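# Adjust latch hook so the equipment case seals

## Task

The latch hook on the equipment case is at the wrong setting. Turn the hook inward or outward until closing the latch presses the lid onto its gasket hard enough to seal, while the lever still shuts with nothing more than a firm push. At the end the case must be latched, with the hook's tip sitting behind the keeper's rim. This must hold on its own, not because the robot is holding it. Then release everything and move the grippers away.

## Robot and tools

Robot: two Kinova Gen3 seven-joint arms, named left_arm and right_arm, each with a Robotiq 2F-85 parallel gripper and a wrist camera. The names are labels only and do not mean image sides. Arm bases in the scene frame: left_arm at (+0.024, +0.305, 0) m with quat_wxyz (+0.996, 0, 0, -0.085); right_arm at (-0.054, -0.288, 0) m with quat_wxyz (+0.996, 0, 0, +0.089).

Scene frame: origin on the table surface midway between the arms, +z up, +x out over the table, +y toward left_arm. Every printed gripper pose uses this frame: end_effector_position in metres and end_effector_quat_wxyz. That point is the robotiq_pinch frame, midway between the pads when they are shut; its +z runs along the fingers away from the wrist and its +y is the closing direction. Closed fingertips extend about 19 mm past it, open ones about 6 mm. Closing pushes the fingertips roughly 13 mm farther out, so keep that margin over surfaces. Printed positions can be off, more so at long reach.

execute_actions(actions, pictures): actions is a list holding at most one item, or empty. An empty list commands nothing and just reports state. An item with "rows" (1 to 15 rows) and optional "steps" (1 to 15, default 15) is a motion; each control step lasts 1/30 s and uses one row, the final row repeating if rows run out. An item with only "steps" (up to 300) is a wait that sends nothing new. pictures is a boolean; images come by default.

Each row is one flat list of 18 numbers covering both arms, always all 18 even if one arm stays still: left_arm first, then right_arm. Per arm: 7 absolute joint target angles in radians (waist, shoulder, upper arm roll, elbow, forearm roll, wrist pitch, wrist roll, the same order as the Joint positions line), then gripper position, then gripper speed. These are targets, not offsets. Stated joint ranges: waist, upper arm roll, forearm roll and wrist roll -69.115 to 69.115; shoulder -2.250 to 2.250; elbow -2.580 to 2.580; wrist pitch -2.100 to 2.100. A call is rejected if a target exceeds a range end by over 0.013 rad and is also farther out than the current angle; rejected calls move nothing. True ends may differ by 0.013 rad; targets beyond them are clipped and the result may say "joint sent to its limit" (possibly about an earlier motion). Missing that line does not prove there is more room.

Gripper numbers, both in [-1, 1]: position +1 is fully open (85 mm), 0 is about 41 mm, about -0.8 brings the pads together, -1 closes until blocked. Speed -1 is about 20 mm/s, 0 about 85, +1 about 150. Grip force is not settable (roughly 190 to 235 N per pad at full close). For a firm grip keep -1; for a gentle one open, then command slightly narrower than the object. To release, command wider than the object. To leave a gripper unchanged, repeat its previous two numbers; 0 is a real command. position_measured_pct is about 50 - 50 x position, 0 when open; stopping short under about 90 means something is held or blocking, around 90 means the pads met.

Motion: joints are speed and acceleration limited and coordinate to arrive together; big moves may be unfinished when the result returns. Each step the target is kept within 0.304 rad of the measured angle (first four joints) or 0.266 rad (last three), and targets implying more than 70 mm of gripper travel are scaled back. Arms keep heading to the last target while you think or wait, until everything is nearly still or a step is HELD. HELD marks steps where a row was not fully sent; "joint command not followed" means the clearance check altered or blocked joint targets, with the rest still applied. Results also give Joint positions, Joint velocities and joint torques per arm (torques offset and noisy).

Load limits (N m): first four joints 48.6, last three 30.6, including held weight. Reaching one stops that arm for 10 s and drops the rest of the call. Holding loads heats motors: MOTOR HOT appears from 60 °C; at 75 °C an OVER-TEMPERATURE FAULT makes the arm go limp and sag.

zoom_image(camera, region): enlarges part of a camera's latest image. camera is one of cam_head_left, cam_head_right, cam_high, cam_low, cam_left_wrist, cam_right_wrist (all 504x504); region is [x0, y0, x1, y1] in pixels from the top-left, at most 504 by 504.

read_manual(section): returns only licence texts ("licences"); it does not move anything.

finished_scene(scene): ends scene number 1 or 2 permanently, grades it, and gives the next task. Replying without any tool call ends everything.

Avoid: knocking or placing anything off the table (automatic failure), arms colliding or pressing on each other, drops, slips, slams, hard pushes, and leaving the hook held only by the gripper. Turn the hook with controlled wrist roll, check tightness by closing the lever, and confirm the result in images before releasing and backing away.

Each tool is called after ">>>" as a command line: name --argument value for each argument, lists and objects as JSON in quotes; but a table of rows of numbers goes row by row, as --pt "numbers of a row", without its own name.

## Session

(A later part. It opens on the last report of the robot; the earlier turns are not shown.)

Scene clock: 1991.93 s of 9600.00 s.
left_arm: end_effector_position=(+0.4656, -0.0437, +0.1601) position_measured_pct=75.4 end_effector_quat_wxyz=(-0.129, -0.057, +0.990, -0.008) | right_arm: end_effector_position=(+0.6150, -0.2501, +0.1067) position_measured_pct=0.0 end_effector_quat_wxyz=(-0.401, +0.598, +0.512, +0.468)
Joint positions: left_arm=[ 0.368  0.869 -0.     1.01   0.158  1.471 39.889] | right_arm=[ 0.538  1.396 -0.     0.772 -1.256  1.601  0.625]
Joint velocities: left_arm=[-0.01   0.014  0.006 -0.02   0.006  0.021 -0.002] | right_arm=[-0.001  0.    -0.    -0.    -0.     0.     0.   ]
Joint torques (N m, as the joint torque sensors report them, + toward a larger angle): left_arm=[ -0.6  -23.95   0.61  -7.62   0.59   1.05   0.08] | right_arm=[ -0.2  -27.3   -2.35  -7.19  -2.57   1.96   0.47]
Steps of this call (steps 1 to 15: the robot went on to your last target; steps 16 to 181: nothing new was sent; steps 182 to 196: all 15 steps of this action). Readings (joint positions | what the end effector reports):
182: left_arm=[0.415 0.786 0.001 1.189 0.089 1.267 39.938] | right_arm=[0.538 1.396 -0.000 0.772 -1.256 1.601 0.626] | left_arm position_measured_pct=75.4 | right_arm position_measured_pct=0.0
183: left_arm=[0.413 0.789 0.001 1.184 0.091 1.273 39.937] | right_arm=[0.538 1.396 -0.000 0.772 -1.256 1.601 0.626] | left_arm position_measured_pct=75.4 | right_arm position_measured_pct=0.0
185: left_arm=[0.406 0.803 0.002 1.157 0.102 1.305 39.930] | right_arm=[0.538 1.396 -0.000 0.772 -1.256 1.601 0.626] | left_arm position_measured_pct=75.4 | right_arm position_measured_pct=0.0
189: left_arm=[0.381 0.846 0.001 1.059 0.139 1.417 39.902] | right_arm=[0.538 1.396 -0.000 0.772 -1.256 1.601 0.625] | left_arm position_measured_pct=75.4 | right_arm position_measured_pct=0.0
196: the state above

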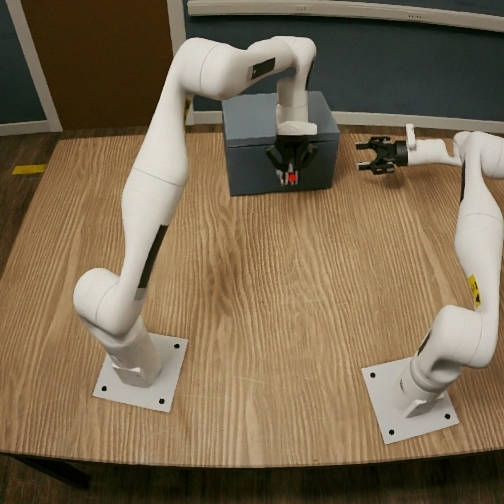

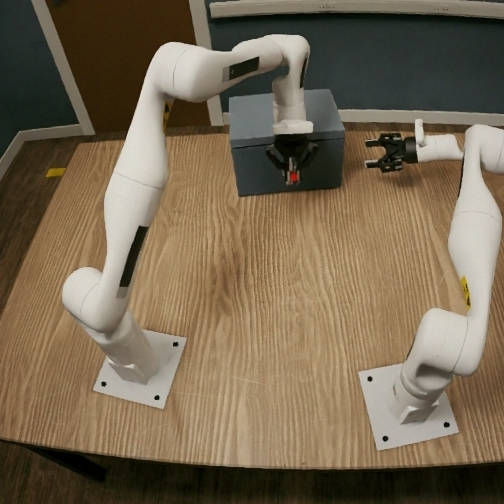

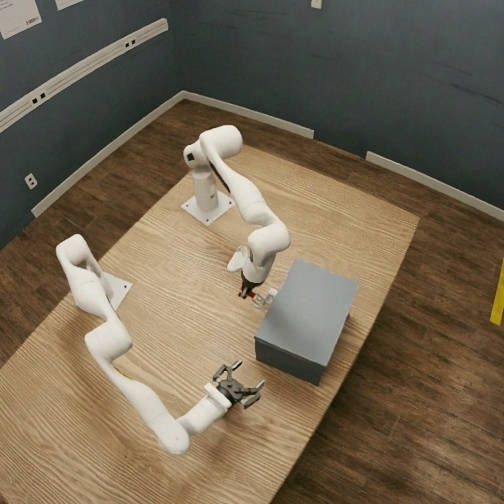

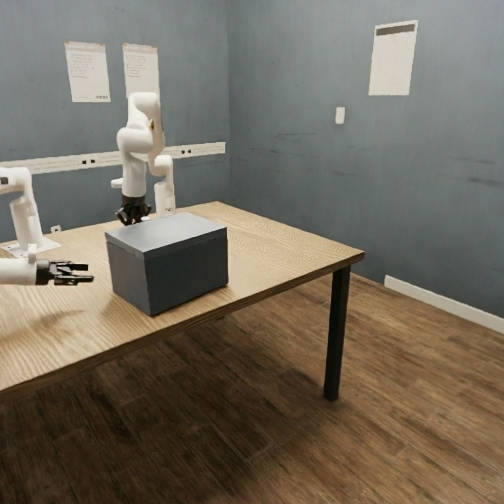

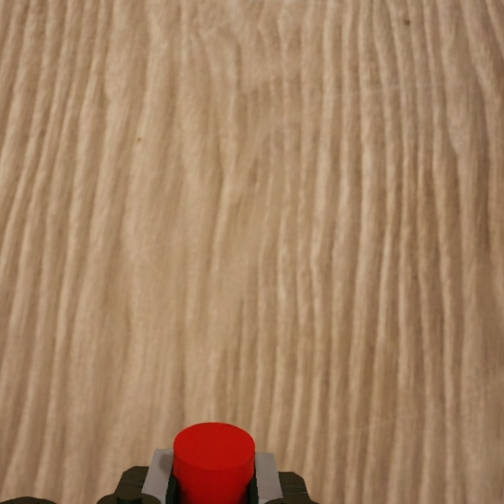

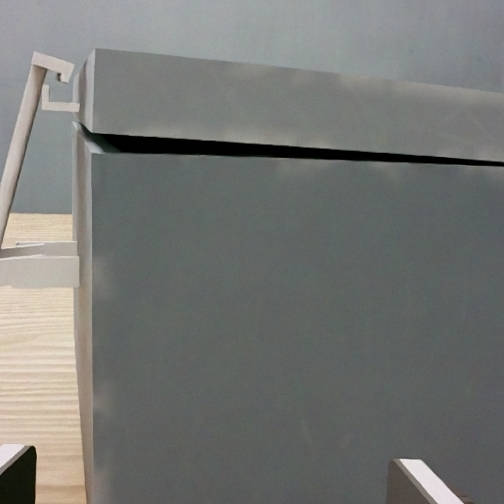

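>>> execute_actions --actions '[{"rows":[[0.3379,0.9378,0,0.8752,0.1949,1.6175,39.875,-0.62,-0.5,0.5384,1.3958,0,0.7716,-1.2561,1.6008,0.6255,1,0]],"steps":15}]'

>>> zoom_image --camera "cam_right_wrist" --region '[0, 30, 100, 130]'

Scene clock: 2052.43 s of 9600.00 s.
left_arm: end_effector_position=(+0.4700, -0.0429, +0.1660) position_measured_pct=75.4 end_effector_quat_wxyz=(-0.171, -0.056, +0.984, -0.009) | right_arm: end_effector_position=(+0.6150, -0.2501, +0.1067) position_measured_pct=0.0 end_effector_quat_wxyz=(-0.401, +0.598, +0.512, +0.468)
Joint positions: left_arm=[ 0.34   0.937  0.002  0.874  0.197  1.613 39.875] | right_arm=[ 0.538  1.396 -0.     0.772 -1.256  1.601  0.625]
Joint velocities: left_arm=[-0.004  0.006  0.002 -0.011  0.003  0.011 -0.001] | right_arm=[-0.001  0.     0.001  0.    -0.     0.001  0.   ]
Joint torques (N m, as the joint torque sensors report them, + toward a larger angle): left_arm=[ -2.16 -24.61  -0.25  -6.29  -0.36   2.27   0.01] | right_arm=[ -0.27 -26.99  -2.37  -7.21  -2.62   1.74   0.16]
Steps of this call (steps 1 to 15: the robot went on to your last target; steps 16 to 1800: nothing new was sent; steps 1801 to 1815: all 15 steps of this action). Readings (joint positions | what the end effector reports):
1801: left_arm=[0.367 0.871 0.001 1.007 0.159 1.473 39.889] | right_arm=[0.538 1.396 -0.000 0.772 -1.256 1.601 0.625] | left_arm position_measured_pct=75.4 | right_arm position_measured_pct=0.0
1802: left_arm=[0.366 0.874 0.001 1.002 0.161 1.480 39.889] | right_arm=[0.538 1.396 -0.000 0.772 -1.256 1.601 0.625] | left_arm position_measured_pct=75.4 | right_arm position_measured_pct=0.0
1804: left_arm=[0.360 0.889 0.002 0.974 0.169 1.509 39.886] | right_arm=[0.538 1.396 -0.000 0.772 -1.256 1.601 0.626] | left_arm position_measured_pct=75.4 | right_arm position_measured_pct=0.0
1808: left_arm=[0.345 0.925 0.001 0.897 0.191 1.590 39.877] | right_arm=[0.538 1.396 -0.000 0.772 -1.256 1.601 0.625] | left_arm position_measured_pct=75.4 | right_arm position_measured_pct=0.0
1815: the state above

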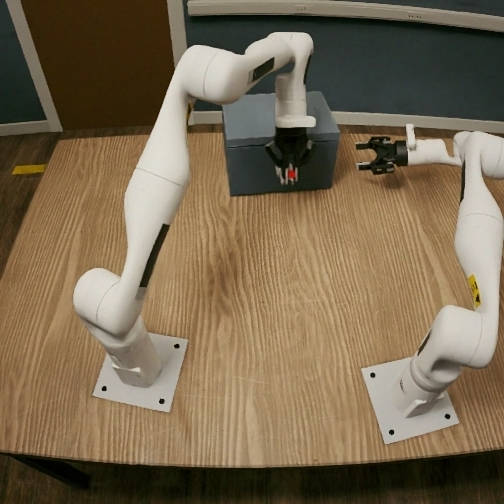

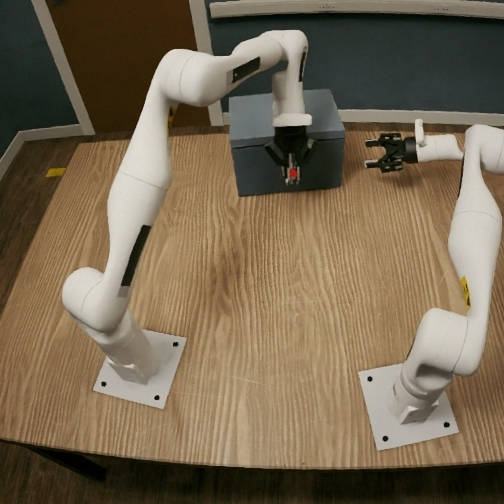

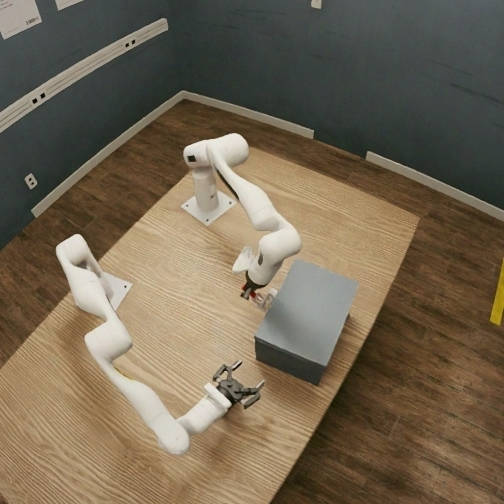

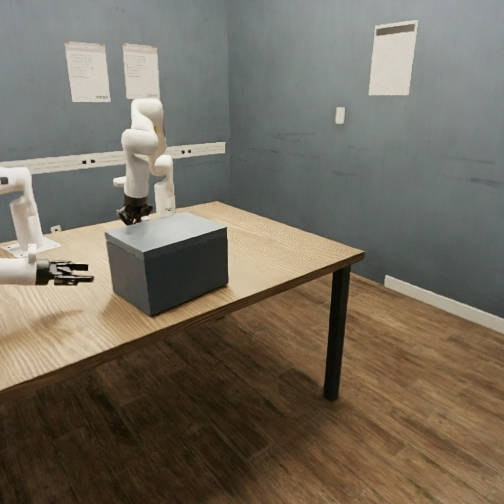

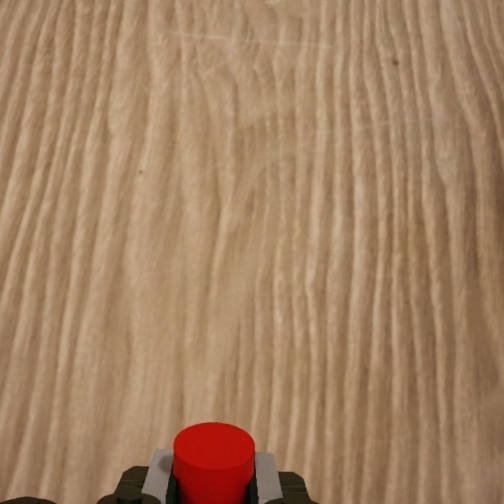

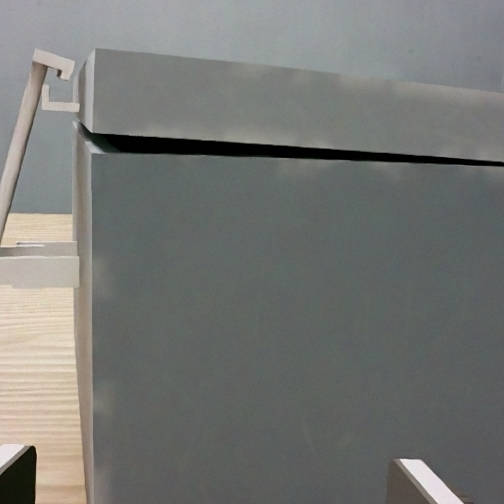

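Region (0, 30, 100, 130) of cam_right_wrist's 504x504 image, scaled by 5.040.

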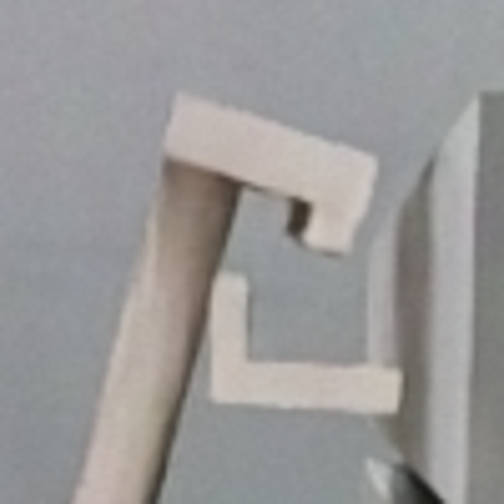

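>>> execute_actions --actions '[{"rows":[[0.3379,0.9378,0,0.8752,0.1949,1.6175,39.875,-0.2,0,0.5384,1.3958,0,0.7716,-1.2561,1.6008,0.6255,1,0]],"steps":7}]' --pictures false

>>> execute_actions --actions '[{"rows":[[0.399,0.8056,0,1.062,0.097,1.418,39.945,-0.2,0,0.5384,1.3958,0,0.7716,-1.2561,1.6008,0.6255,1,0]],"steps":11}]' --pictures false

>>> execute_actions --actions '[{"rows":[[0.4605,0.6735,0,1.2493,0,1.2188,40.014,-0.2,0,0.5384,1.3958,0,0.7716,-1.2561,1.6008,0.6255,1,0]],"steps":12}]' --pictures false

>>> execute_actions --actions '[{"rows":[[0.413,0.747,0,1.006,0.026,1.424,39.97,-0.2,0,0.5384,1.3958,0,0.7716,-1.2561,1.6008,0.6255,1,0]],"steps":11}]' --pictures false

>>> execute_actions --actions '[{"rows":[[0.3658,0.8203,0,0.7619,0.0528,1.6288,39.92,-0.2,0,0.5384,1.3958,0,0.7716,-1.2561,1.6008,0.6255,1,0]],"steps":13}]' --pictures false

>>> execute_actions --actions '[{"rows":[[0.3339,0.9237,0,0.5596,0.0511,1.7293,39.89,-0.2,0,0.5384,1.3958,0,0.7716,-1.2561,1.6008,0.6255,1,0]],"steps":15}]'

>>> zoom_image --camera "cam_right_wrist" --region '[0, 0, 120, 120]'

Scene clock: 2088.37 s of 9600.00 s.
left_arm: end_effector_position=(+0.4698, -0.0400, +0.1656) position_measured_pct=62.7 end_effector_quat_wxyz=(-0.173, -0.057, +0.983, -0.006) | right_arm: end_effector_position=(+0.6150, -0.2501, +0.1067) position_measured_pct=0.0 end_effector_quat_wxyz=(-0.401, +0.598, +0.512, +0.468)
Joint positions: left_arm=[ 0.338  0.938 -0.     0.875  0.195  1.617 39.875] | right_arm=[ 0.538  1.396 -0.     0.772 -1.256  1.601  0.625]
Joint velocities: left_arm=[-0.007 -0.001 -0.003  0.003 -0.     0.001 -0.001] | right_arm=[ 0.001  0.002 -0.    -0.    -0.001  0.    -0.   ]
Joint torques (N m, as the joint torque sensors report them, + toward a larger angle): left_arm=[ -0.17 -24.81   1.03  -7.54   0.84   0.8    0.08] | right_arm=[ -0.26 -26.97  -2.32  -7.09  -2.52   1.67   0.27]
Steps of this call (steps 1 to 15: the robot went on to your last target; steps 16 to 1071: nothing new was sent; steps 1072 to 1078: all 7 steps of this action). Readings (joint positions | what the end effector reports):
1072: left_arm=[0.340 0.938 0.002 0.873 0.197 1.614 39.875] | right_arm=[0.538 1.396 -0.000 0.772 -1.256 1.601 0.626] | left_arm position_measured_pct=75.4 | right_arm position_measured_pct=0.0
1073: left_arm=[0.340 0.938 0.002 0.873 0.197 1.614 39.875] | right_arm=[0.538 1.396 -0.000 0.772 -1.256 1.601 0.625] | left_arm position_measured_pct=75.4 | right_arm position_measured_pct=0.0
1075: left_arm=[0.340 0.938 0.001 0.874 0.196 1.616 39.875] | right_arm=[0.538 1.396 -0.000 0.772 -1.256 1.601 0.625] | left_arm position_measured_pct=70.6 | right_arm position_measured_pct=0.0
1078: the state above

Scene clock: 2088.73 s of 9600.00 s.
left_arm: end_effector_position=(+0.4675, -0.0422, +0.1760) position_measured_pct=59.9 end_effector_quat_wxyz=(-0.091, -0.064, +0.994, +0.003) | right_arm: end_effector_position=(+0.6150, -0.2501, +0.1067) position_measured_pct=0.0 end_effector_quat_wxyz=(-0.401, +0.598, +0.512, +0.468)
Joint positions: left_arm=[ 0.395  0.815  0.001  1.051  0.102  1.428 39.942] | right_arm=[ 0.538  1.396 -0.     0.772 -1.256  1.601  0.625]
Joint velocities: left_arm=[ 0.058 -0.125 -0.002  0.219 -0.12  -0.241  0.084] | right_arm=[ 0.001  0.001  0.     0.     0.     0.    -0.   ]
Joint torques (N m, as the joint torque sensors report them, + toward a larger angle): left_arm=[ -1.46 -21.69   0.19  -7.98   0.54   0.2    0.24] | right_arm=[  0.01 -27.06  -2.31  -7.16  -2.46   1.86   0.17]
Steps of this call (steps 1 to 11: all 11 steps of this action). Readings (joint positions | what the end effector reports):
1: left_arm=[0.339 0.937 -0.000 0.876 0.194 1.616 39.875] | right_arm=[0.538 1.396 -0.000 0.772 -1.256 1.601 0.626] | left_arm position_measured_pct=61.5 | right_arm position_measured_pct=0.0
2: left_arm=[0.341 0.932 -0.001 0.882 0.192 1.611 39.877] | right_arm=[0.538 1.396 -0.000 0.772 -1.256 1.601 0.626] | left_arm position_measured_pct=60.7 | right_arm position_measured_pct=0.0
4: left_arm=[0.350 0.911 -0.001 0.910 0.178 1.583 39.887] | right_arm=[0.538 1.396 -0.000 0.772 -1.256 1.601 0.625] | left_arm position_measured_pct=60.3 | right_arm position_measured_pct=0.0
8: left_arm=[0.383 0.841 0.001 1.008 0.125 1.475 39.925] | right_arm=[0.538 1.396 -0.000 0.772 -1.256 1.601 0.625] | left_arm position_measured_pct=59.9 | right_arm position_measured_pct=0.0
11: the state above

Scene clock: 2089.13 s of 9600.00 s.
left_arm: end_effector_position=(+0.4611, -0.0430, +0.1920) position_measured_pct=59.9 end_effector_quat_wxyz=(-0.002, -0.058, +0.998, +0.001) | right_arm: end_effector_position=(+0.6150, -0.2501, +0.1067) position_measured_pct=0.0 end_effector_quat_wxyz=(-0.401, +0.598, +0.512, +0.468)
Joint positions: left_arm=[ 0.458  0.68   0.001  1.244  0.001  1.222 40.013] | right_arm=[ 0.538  1.396 -0.     0.772 -1.256  1.601  0.625]
Joint velocities: left_arm=[ 0.019 -0.038 -0.006  0.067 -0.031 -0.067  0.021] | right_arm=[-0.     0.001 -0.     0.    -0.    -0.     0.   ]
Joint torques (N m, as the joint torque sensors report them, + toward a larger angle): left_arm=[ -0.64 -20.58  -0.1   -8.72   0.15  -0.3    0.14] | right_arm=[ -0.03 -27.11  -2.24  -7.13  -2.47   1.74   0.29]
Steps of this call (steps 1 to 12: all 12 steps of this action). Readings (joint positions | what the end effector reports):
1: left_arm=[0.397 0.810 0.001 1.058 0.098 1.420 39.944] | right_arm=[0.538 1.396 -0.000 0.772 -1.256 1.601 0.626] | left_arm position_measured_pct=59.9 | right_arm position_measured_pct=0.0
2: left_arm=[0.401 0.802 -0.000 1.069 0.093 1.410 39.948] | right_arm=[0.538 1.396 -0.000 0.772 -1.256 1.601 0.625] | left_arm position_measured_pct=59.9 | right_arm position_measured_pct=0.0
4: left_arm=[0.414 0.774 -0.001 1.106 0.075 1.373 39.960] | right_arm=[0.538 1.396 -0.000 0.772 -1.256 1.601 0.625] | left_arm position_measured_pct=59.9 | right_arm position_measured_pct=0.0
8: left_arm=[0.446 0.704 0.001 1.205 0.023 1.266 39.998] | right_arm=[0.538 1.396 -0.000 0.772 -1.256 1.601 0.625] | left_arm position_measured_pct=59.9 | right_arm position_measured_pct=0.0
12: the state above

Scene clock: 2089.50 s of 9600.00 s.
left_arm: end_effector_position=(+0.4904, -0.0435, +0.2221) position_measured_pct=59.9 end_effector_quat_wxyz=(-0.019, -0.061, +0.998, +0.001) | right_arm: end_effector_position=(+0.6150, -0.2501, +0.1067) position_measured_pct=0.0 end_effector_quat_wxyz=(-0.401, +0.598, +0.512, +0.468)
Joint positions: left_arm=[ 0.419  0.738 -0.001  1.035  0.023  1.4   39.975] | right_arm=[ 0.538  1.396 -0.     0.772 -1.256  1.601  0.626]
Joint velocities: left_arm=[-0.083  0.112 -0.002 -0.477  0.052  0.411 -0.088] | right_arm=[-0.  0. -0. -0. -0.  0. -0.]
Joint torques (N m, as the joint torque sensors report them, + toward a larger angle): left_arm=[  0.51 -21.98   0.88  -7.43   0.93   0.15  -0.04] | right_arm=[ -0.02 -27.2   -2.42  -7.11  -2.63   1.74   0.36]
Steps of this call (steps 1 to 11: all 11 steps of this action). Readings (joint positions | what the end effector reports):
1: left_arm=[0.458 0.679 0.000 1.245 0.001 1.221 40.013] | right_arm=[0.538 1.396 -0.000 0.772 -1.256 1.601 0.626] | left_arm position_measured_pct=59.9 | right_arm position_measured_pct=0.0
2: left_arm=[0.457 0.680 0.001 1.241 0.001 1.225 40.013] | right_arm=[0.538 1.396 -0.000 0.772 -1.256 1.601 0.625] | left_arm position_measured_pct=59.9 | right_arm position_measured_pct=0.0
4: left_arm=[0.452 0.688 0.001 1.216 0.004 1.246 40.008] | right_arm=[0.538 1.396 -0.000 0.772 -1.256 1.601 0.625] | left_arm position_measured_pct=59.9 | right_arm position_measured_pct=0.0
8: left_arm=[0.431 0.721 0.000 1.104 0.016 1.340 39.988] | right_arm=[0.538 1.396 -0.000 0.772 -1.256 1.601 0.625] | left_arm position_measured_pct=59.9 | right_arm position_measured_pct=0.0
11: the state above

Scene clock: 2089.93 s of 9600.00 s.
left_arm: end_effector_position=(+0.5190, -0.0367, +0.2593) position_measured_pct=59.9 end_effector_quat_wxyz=(-0.042, -0.056, +0.998, -0.003) | right_arm: end_effector_position=(+0.6150, -0.2501, +0.1067) position_measured_pct=0.0 end_effector_quat_wxyz=(-0.401, +0.598, +0.512, +0.468)
Joint positions: left_arm=[ 0.367  0.816 -0.     0.766  0.052  1.627 39.92 ] | right_arm=[ 0.538  1.396 -0.     0.772 -1.256  1.601  0.626]
Joint velocities: left_arm=[-0.012  0.017  0.002 -0.06   0.007  0.047 -0.01 ] | right_arm=[-0.002  0.001 -0.    -0.     0.     0.    -0.   ]
Joint torques (N m, as the joint torque sensors report them, + toward a larger angle): left_arm=[  0.45 -22.95   0.53  -8.76  -0.13  -0.29  -0.28] | right_arm=[ -0.35 -27.06  -3.03  -7.01  -2.32   1.76   0.3 ]
Steps of this call (steps 1 to 13: all 13 steps of this action). Readings (joint positions | what the end effector reports):
1: left_arm=[0.416 0.742 -0.000 1.020 0.025 1.413 39.972] | right_arm=[0.538 1.396 -0.000 0.772 -1.256 1.601 0.626] | left_arm position_measured_pct=59.9 | right_arm position_measured_pct=0.0
2: left_arm=[0.412 0.748 0.000 1.001 0.027 1.428 39.969] | right_arm=[0.538 1.396 -0.000 0.772 -1.256 1.601 0.625] | left_arm position_measured_pct=59.9 | right_arm position_measured_pct=0.0
4: left_arm=[0.402 0.766 0.001 0.948 0.032 1.472 39.959] | right_arm=[0.538 1.396 -0.000 0.772 -1.256 1.601 0.625] | left_arm position_measured_pct=59.9 | right_arm position_measured_pct=0.0
8: left_arm=[0.378 0.801 -0.000 0.827 0.045 1.574 39.933] | right_arm=[0.538 1.396 -0.000 0.772 -1.256 1.601 0.626] | left_arm position_measured_pct=59.9 | right_arm position_measured_pct=0.0
13: the state above

Scene clock: 2090.43 s of 9600.00 s.
left_arm: end_effector_position=(+0.5533, -0.0327, +0.2573) position_measured_pct=59.9 end_effector_quat_wxyz=(-0.043, -0.055, +0.998, -0.003) | right_arm: end_effector_position=(+0.6150, -0.2501, +0.1067) position_measured_pct=0.0 end_effector_quat_wxyz=(-0.401, +0.598, +0.512, +0.468)
Joint positions: left_arm=[ 0.334  0.921 -0.     0.561  0.051  1.729 39.89 ] | right_arm=[ 0.538  1.396 -0.     0.772 -1.256  1.601  0.625]
Joint velocities: left_arm=[-0.004  0.025  0.003 -0.024  0.002  0.006 -0.002] | right_arm=[ 0.002 -0.    -0.     0.    -0.     0.     0.   ]
Joint torques (N m, as the joint torque sensors report them, + toward a larger angle): left_arm=[ -0.44 -24.85  -0.03  -8.23   0.47   0.1   -0.03] | right_arm=[ -0.07 -27.19  -2.39  -6.97  -2.34   1.63   0.26]
Steps of this call (steps 1 to 15: all 15 steps of this action). Readings (joint positions | what the end effector reports):
1: left_arm=[0.367 0.818 -0.000 0.763 0.053 1.628 39.920] | right_arm=[0.538 1.396 -0.000 0.772 -1.256 1.601 0.626] | left_arm position_measured_pct=59.9 | right_arm position_measured_pct=0.0
2: left_arm=[0.365 0.822 0.000 0.756 0.053 1.632 39.919] | right_arm=[0.538 1.396 -0.000 0.772 -1.256 1.601 0.625] | left_arm position_measured_pct=59.9 | right_arm position_measured_pct=0.0
4: left_arm=[0.360 0.839 0.001 0.727 0.053 1.646 39.915] | right_arm=[0.538 1.396 -0.000 0.772 -1.256 1.601 0.625] | left_arm position_measured_pct=59.9 | right_arm position_measured_pct=0.0
8: left_arm=[0.344 0.893 -0.000 0.623 0.051 1.698 39.899] | right_arm=[0.538 1.396 -0.000 0.772 -1.256 1.601 0.625] | left_arm position_measured_pct=59.9 | right_arm position_measured_pct=0.0
15: the state above

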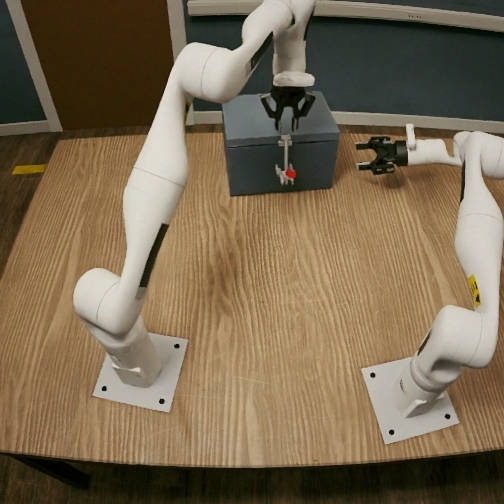

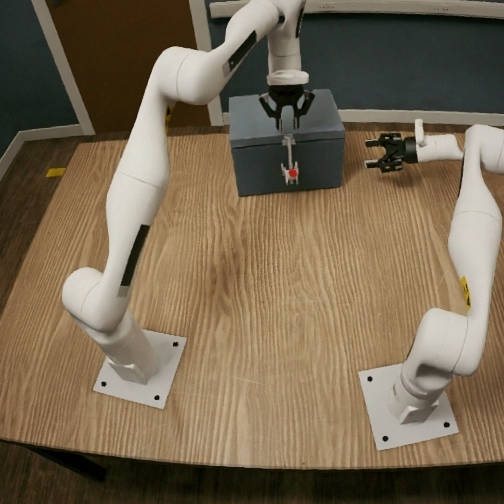

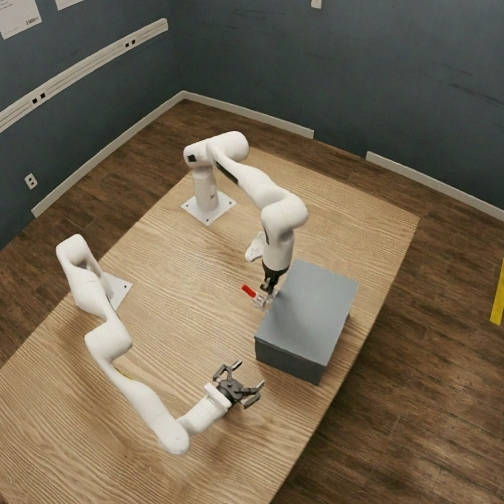

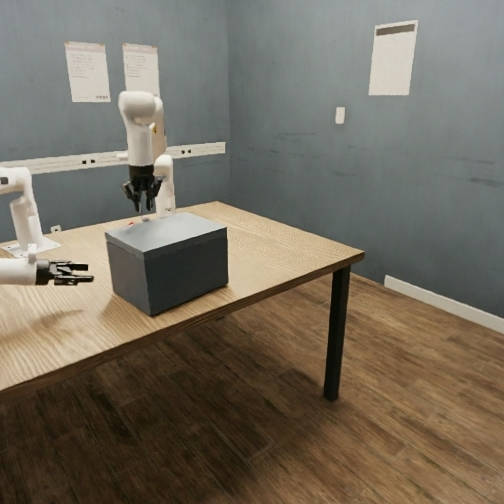

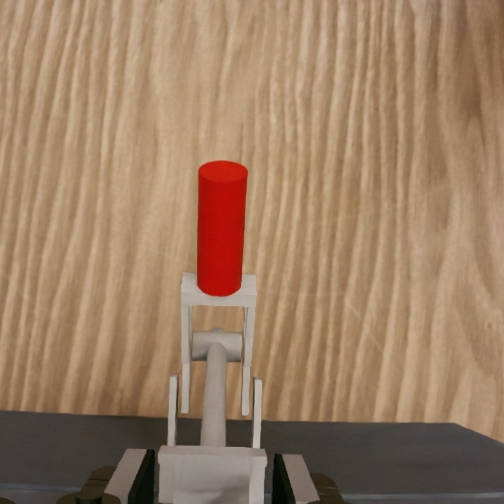

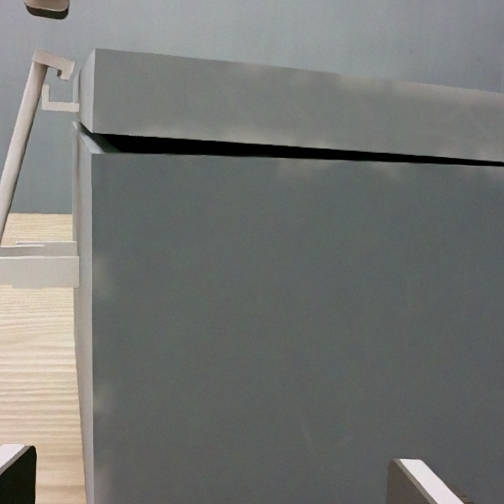

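Region (0, 0, 120, 120) of cam_right_wrist's 504x504 image, scaled by 4.200.

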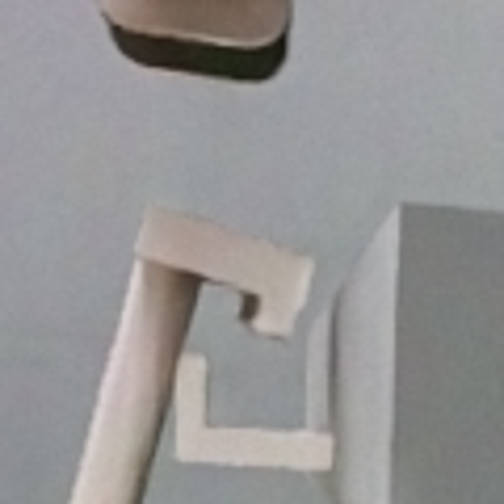

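>>> execute_actions --actions '[{"rows":[[0.3362,0.9124,0,0.6443,0.0508,1.6559,39.892,-0.2,0,0.5384,1.3958,0,0.7716,-1.2561,1.6008,0.6255,1,0]],"steps":15}]'

>>> zoom_image --camera "cam_right_wrist" --region '[0, 0, 120, 120]'

Scene clock: 2110.20 s of 9600.00 s.
left_arm: end_effector_position=(+0.5515, -0.0330, +0.2364) position_measured_pct=59.9 end_effector_quat_wxyz=(-0.044, -0.057, +0.997, -0.002) | right_arm: end_effector_position=(+0.6150, -0.2501, +0.1067) position_measured_pct=0.0 end_effector_quat_wxyz=(-0.401, +0.598, +0.512, +0.468)
Joint positions: left_arm=[ 0.336  0.913  0.     0.644  0.051  1.656 39.892] | right_arm=[ 0.538  1.396 -0.     0.772 -1.256  1.601  0.625]
Joint velocities: left_arm=[-0.001 -0.004  0.001  0.004 -0.    -0.003  0.   ] | right_arm=[ 0.     0.     0.    -0.    -0.001 -0.     0.   ]
Joint torques (N m, as the joint torque sensors report them, + toward a larger angle): left_arm=[ -0.08 -24.51   0.79  -8.32   0.4   -0.1    0.07] | right_arm=[ -0.46 -27.17  -2.21  -7.17  -2.62   1.63   0.05]
Steps of this call (steps 1 to 15: the robot went on to your last target; steps 16 to 578: nothing new was sent; steps 579 to 593: all 15 steps of this action). Readings (joint positions | what the end effector reports):
579: left_arm=[0.334 0.923 -0.000 0.561 0.051 1.729 39.890] | right_arm=[0.538 1.396 -0.000 0.772 -1.256 1.601 0.625] | left_arm position_measured_pct=59.9 | right_arm position_measured_pct=0.0
580: left_arm=[0.334 0.922 -0.000 0.566 0.051 1.724 39.890] | right_arm=[0.538 1.396 -0.000 0.772 -1.256 1.601 0.626] | left_arm position_measured_pct=59.9 | right_arm position_measured_pct=0.0
582: left_arm=[0.335 0.917 -0.000 0.593 0.051 1.702 39.891] | right_arm=[0.538 1.396 -0.000 0.772 -1.256 1.601 0.625] | left_arm position_measured_pct=59.9 | right_arm position_measured_pct=0.0
586: left_arm=[0.336 0.914 0.000 0.637 0.051 1.662 39.892] | right_arm=[0.538 1.396 -0.000 0.772 -1.256 1.601 0.626] | left_arm position_measured_pct=59.9 | right_arm position_measured_pct=0.0
593: the state above

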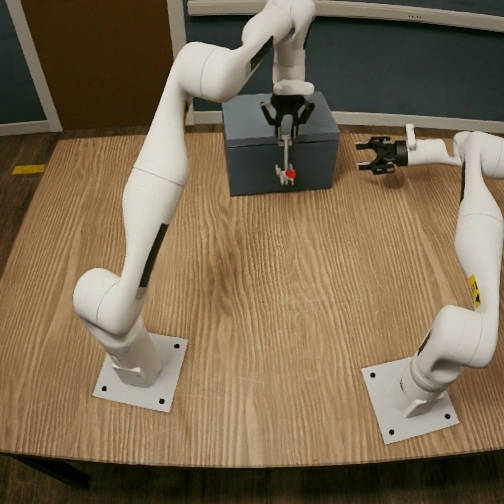

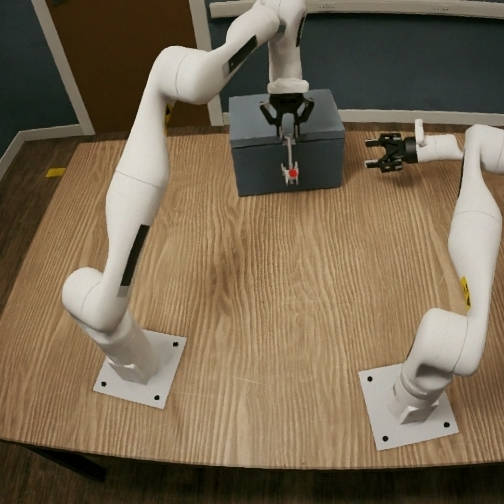

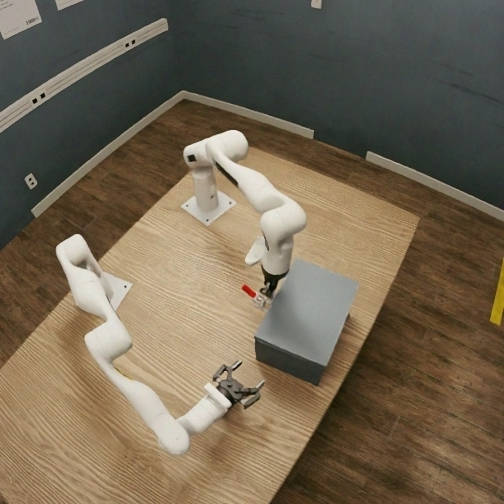

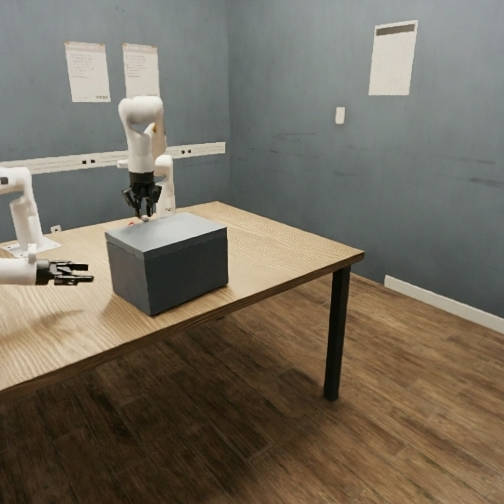

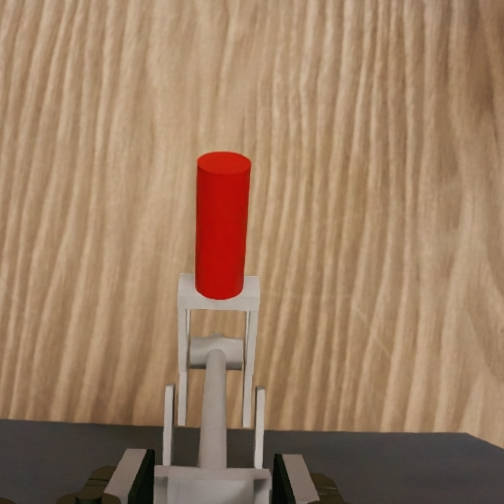

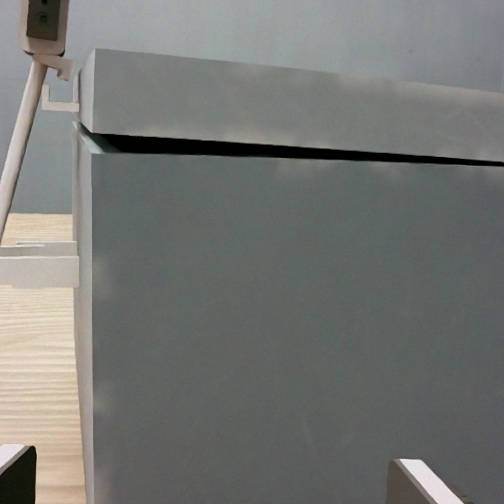

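Region (0, 0, 120, 120) of cam_right_wrist's 504x504 image, scaled by 4.200.

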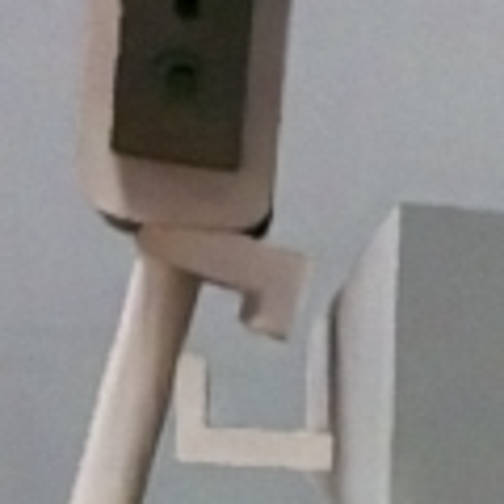

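>>> execute_actions --actions '[{"rows":[[0.3362,0.9124,0,0.6443,0.0508,1.6559,39.892,-0.54,-0.5,0.5384,1.3958,0,0.7716,-1.2561,1.6008,0.6255,1,0]],"steps":15}]'

>>> zoom_image --camera "cam_right_wrist" --region '[0, 0, 120, 120]'

Scene clock: 2117.50 s of 9600.00 s.
left_arm: end_effector_position=(+0.5515, -0.0334, +0.2370) position_measured_pct=73.0 end_effector_quat_wxyz=(-0.043, -0.057, +0.997, -0.003) | right_arm: end_effector_position=(+0.6150, -0.2501, +0.1067) position_measured_pct=0.0 end_effector_quat_wxyz=(-0.401, +0.598, +0.512, +0.468)
Joint positions: left_arm=[ 0.336  0.912  0.     0.644  0.051  1.656 39.892] | right_arm=[ 0.538  1.396 -0.     0.772 -1.256  1.601  0.625]
Joint velocities: left_arm=[-0.    -0.001  0.    -0.    -0.     0.    -0.001] | right_arm=[-0.001  0.002 -0.     0.     0.001  0.001  0.   ]
Joint torques (N m, as the joint torque sensors report them, + toward a larger angle): left_arm=[ -0.61 -24.74   0.44  -8.5    0.34   0.09   0.09] | right_arm=[ -0.48 -26.98  -2.53  -7.11  -2.65   1.62   0.07]
Steps of this call (steps 1 to 15: the robot went on to your last target; steps 16 to 204: nothing new was sent; steps 205 to 219: all 15 steps of this action). Readings (joint positions | what the end effector reports):
205: left_arm=[0.336 0.912 0.000 0.644 0.051 1.656 39.892] | right_arm=[0.538 1.396 -0.000 0.772 -1.256 1.601 0.626] | left_arm position_measured_pct=59.9 | right_arm position_measured_pct=0.0
206: left_arm=[0.336 0.912 0.000 0.644 0.051 1.656 39.892] | right_arm=[0.538 1.396 -0.000 0.772 -1.256 1.601 0.626] | left_arm position_measured_pct=60.3 | right_arm position_measured_pct=0.0
208: left_arm=[0.336 0.912 0.000 0.644 0.051 1.656 39.892] | right_arm=[0.538 1.396 -0.000 0.772 -1.256 1.601 0.625] | left_arm position_measured_pct=62.7 | right_arm position_measured_pct=0.0
212: left_arm=[0.336 0.912 0.000 0.644 0.051 1.656 39.892] | right_arm=[0.538 1.396 -0.000 0.772 -1.256 1.601 0.626] | left_arm position_measured_pct=69.8 | right_arm position_measured_pct=0.0
219: the state above

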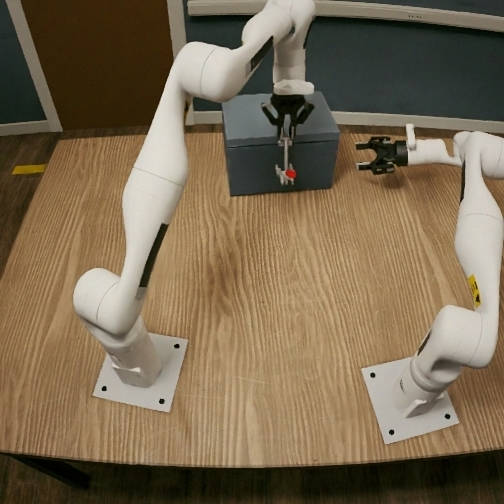

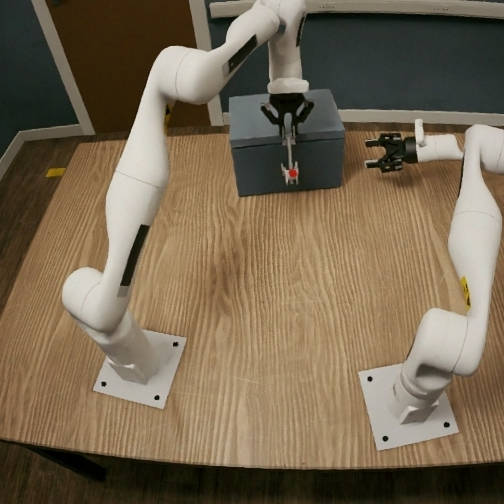

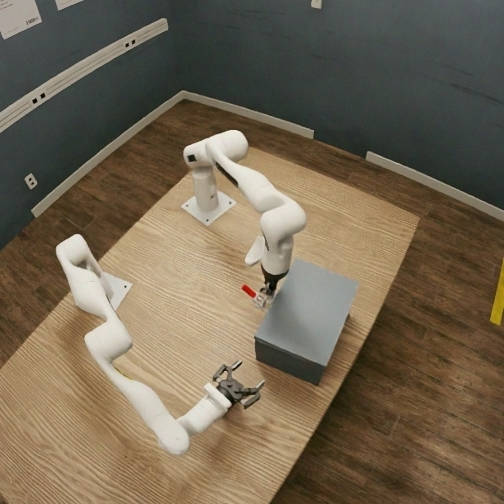

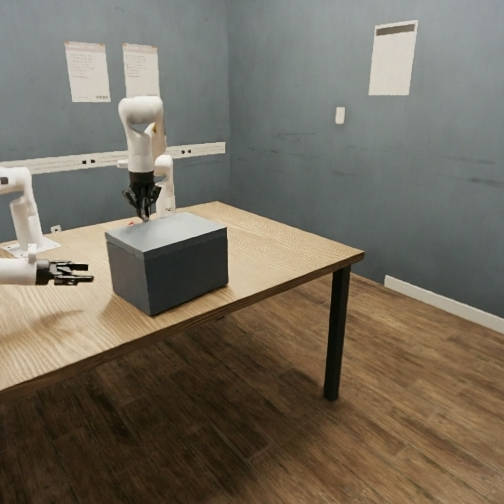

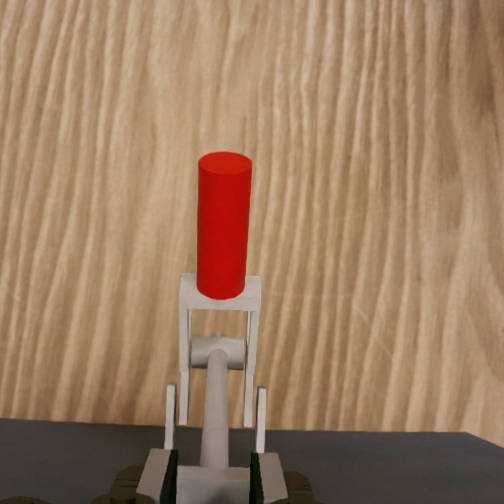

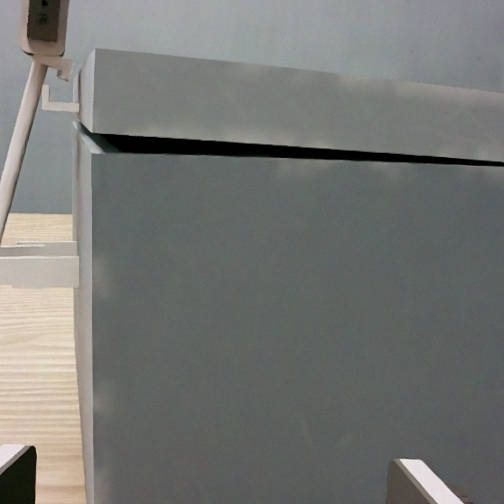

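Region (0, 0, 120, 120) of cam_right_wrist's 504x504 image, scaled by 4.200.

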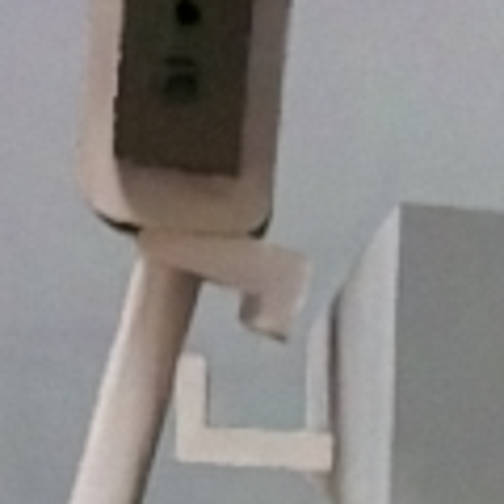

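>>> execute_actions --actions '[{"rows":[[0.3392,0.9028,0,0.6623,0.051,1.6474,39.895,-0.54,-0.5,0.5384,1.3958,0,0.7716,-1.2561,1.6008,0.6255,1,0],[0.3392,0.9028,0,0.6623,0.051,1.6474,39.895,-0.54,-0.5,0.5384,1.3958,0,0.7716,-1.2561,1.6008,0.6255,1,0],[0.3422,0.8931,0,0.6803,0.0512,1.6389,39.897,-0.54,-0.5,0.5384,1.3958,0,0.7716,-1.2561,1.6008,0.6255,1,0],[0.3422,0.8931,0,0.6803,0.0512,1.6389,39.897,-0.54,-0.5,0.5384,1.3958,0,0.7716,-1.2561,1.6008,0.6255,1,0],[0.3452,0.8834,0,0.6983,0.0514,1.6304,39.900,-0.54,-0.5,0.5384,1.3958,0,0.7716,-1.2561,1.6008,0.6255,1,0],[0.3452,0.8834,0,0.6983,0.0514,1.6304,39.900,-0.54,-0.5,0.5384,1.3958,0,0.7716,-1.2561,1.6008,0.6255,1,0],[0.3482,0.8737,0,0.7163,0.0516,1.6219,39.903,-0.54,-0.5,0.5384,1.3958,0,0.7716,-1.2561,1.6008,0.6255,1,0],[0.3482,0.8737,0,0.7163,0.0516,1.6219,39.903,-0.54,-0.5,0.5384,1.3958,0,0.7716,-1.2561,1.6008,0.6255,1,0],[0.3512,0.8641,0,0.7343,0.0518,1.6134,39.905,-0.54,-0.5,0.5384,1.3958,0,0.7716,-1.2561,1.6008,0.6255,1,0],[0.3512,0.8641,0,0.7343,0.0518,1.6134,39.905,-0.54,-0.5,0.5384,1.3958,0,0.7716,-1.2561,1.6008,0.6255,1,0],[0.3542,0.8544,0,0.7523,0.052,1.6049,39.908,-0.54,-0.5,0.5384,1.3958,0,0.7716,-1.2561,1.6008,0.6255,1,0]],"steps":15}]' --pictures false

>>> execute_actions --actions '[{"steps":8}]'

>>> zoom_image --camera "cam_right_wrist" --region '[0, 0, 120, 120]'

Scene clock: 2146.17 s of 9600.00 s.
left_arm: end_effector_position=(+0.5340, -0.0354, +0.2404) position_measured_pct=73.0 end_effector_quat_wxyz=(-0.042, -0.057, +0.997, -0.003) | right_arm: end_effector_position=(+0.6150, -0.2501, +0.1067) position_measured_pct=0.0 end_effector_quat_wxyz=(-0.401, +0.598, +0.512, +0.468)
Joint positions: left_arm=[ 0.353  0.858  0.     0.743  0.052  1.608 39.907] | right_arm=[ 0.538  1.396 -0.     0.772 -1.256  1.601  0.626]
Joint velocities: left_arm=[ 0.016 -0.051  0.001  0.1    0.002 -0.05   0.016] | right_arm=[-0.001  0.001  0.     0.     0.001  0.001 -0.   ]
Joint torques (N m, as the joint torque sensors report them, + toward a larger angle): left_arm=[ -0.99 -22.39   0.61  -7.44   0.1    0.47   0.15] | right_arm=[ -0.24 -27.13  -2.44  -7.17  -2.55   1.75   0.19]
Steps of this call (steps 1 to 15: the robot went on to your last target; steps 16 to 845: nothing new was sent; steps 846 to 860: all 15 steps of this action). Readings (joint positions | what the end effector reports):
846: left_arm=[0.337 0.911 0.000 0.645 0.051 1.655 39.892] | right_arm=[0.538 1.396 -0.000 0.772 -1.256 1.601 0.625] | left_arm position_measured_pct=73.0 | right_arm position_measured_pct=0.0
847: left_arm=[0.337 0.909 0.000 0.650 0.051 1.653 39.893] | right_arm=[0.538 1.396 -0.000 0.772 -1.256 1.601 0.626] | left_arm position_measured_pct=73.0 | right_arm position_measured_pct=0.0
849: left_arm=[0.339 0.903 -0.000 0.661 0.051 1.648 39.894] | right_arm=[0.538 1.396 -0.000 0.772 -1.256 1.601 0.626] | left_arm position_measured_pct=73.0 | right_arm position_measured_pct=0.0
853: left_arm=[0.344 0.886 -0.000 0.690 0.051 1.633 39.899] | right_arm=[0.538 1.396 -0.000 0.772 -1.256 1.601 0.626] | left_arm position_measured_pct=73.0 | right_arm position_measured_pct=0.0
860: the state above

Scene clock: 2146.43 s of 9600.00 s.
left_arm: end_effector_position=(+0.5324, -0.0356, +0.2405) position_measured_pct=73.0 end_effector_quat_wxyz=(-0.042, -0.057, +0.997, -0.003) | right_arm: end_effector_position=(+0.6150, -0.2501, +0.1067) position_measured_pct=0.0 end_effector_quat_wxyz=(-0.401, +0.598, +0.512, +0.468)
Joint positions: left_arm=[ 0.354  0.854  0.     0.751  0.052  1.604 39.908] | right_arm=[ 0.538  1.396 -0.     0.772 -1.256  1.601  0.626]
Joint velocities: left_arm=[ 0.    -0.002 -0.     0.005 -0.    -0.001  0.001] | right_arm=[-0.001  0.001  0.    -0.    -0.001  0.     0.   ]
Joint torques (N m, as the joint torque sensors report them, + toward a larger angle): left_arm=[ -0.76 -23.59   0.13  -8.42   0.39   0.31   0.37] | right_arm=[ -0.25 -27.11  -2.58  -6.94  -2.63   1.8    0.12]
Steps of this call (steps 1 to 8: the robot went on to your last target). Readings (joint positions | what the end effector reports):
1: left_arm=[0.353 0.857 0.000 0.746 0.052 1.606 39.907] | right_arm=[0.538 1.396 -0.000 0.772 -1.256 1.601 0.625] | left_arm position_measured_pct=73.0 | right_arm position_measured_pct=0.0
2: left_arm=[0.354 0.856 0.000 0.747 0.052 1.605 39.908] | right_arm=[0.538 1.396 -0.000 0.772 -1.256 1.601 0.625] | left_arm position_measured_pct=73.0 | right_arm position_measured_pct=0.0
4: left_arm=[0.354 0.855 0.000 0.749 0.052 1.605 39.908] | right_arm=[0.538 1.396 -0.000 0.772 -1.256 1.601 0.625] | left_arm position_measured_pct=73.0 | right_arm position_measured_pct=0.0
8: the state above

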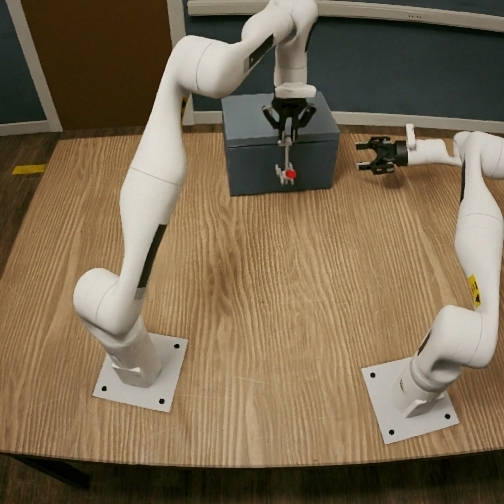

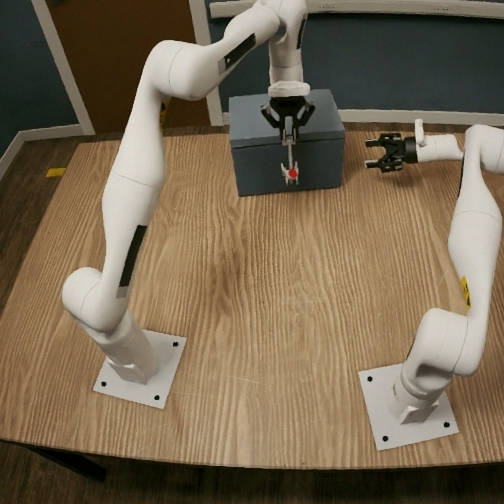

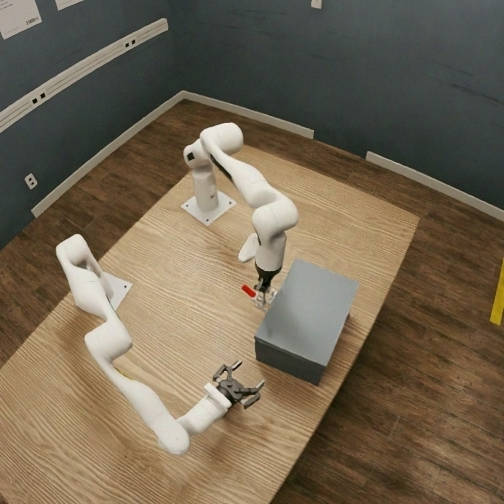

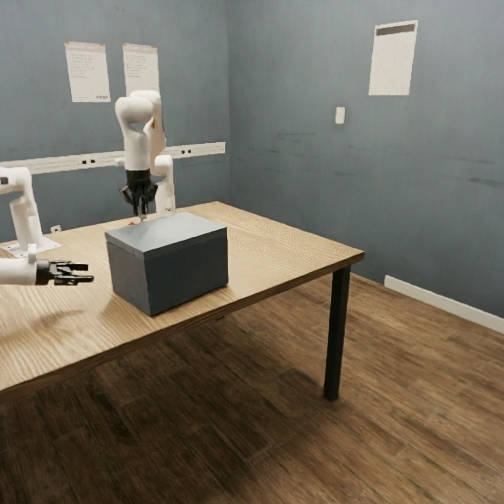

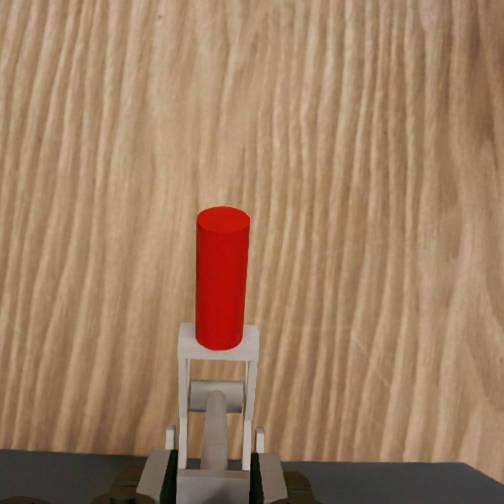

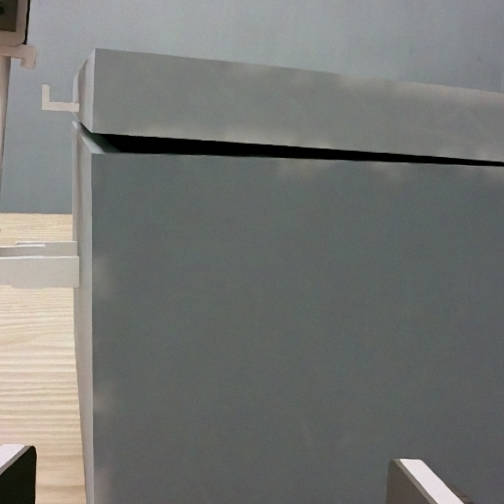

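Region (0, 0, 120, 120) of cam_right_wrist's 504x504 image, scaled by 4.200.

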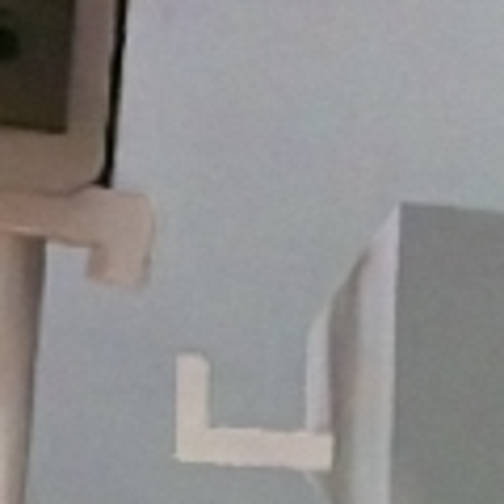

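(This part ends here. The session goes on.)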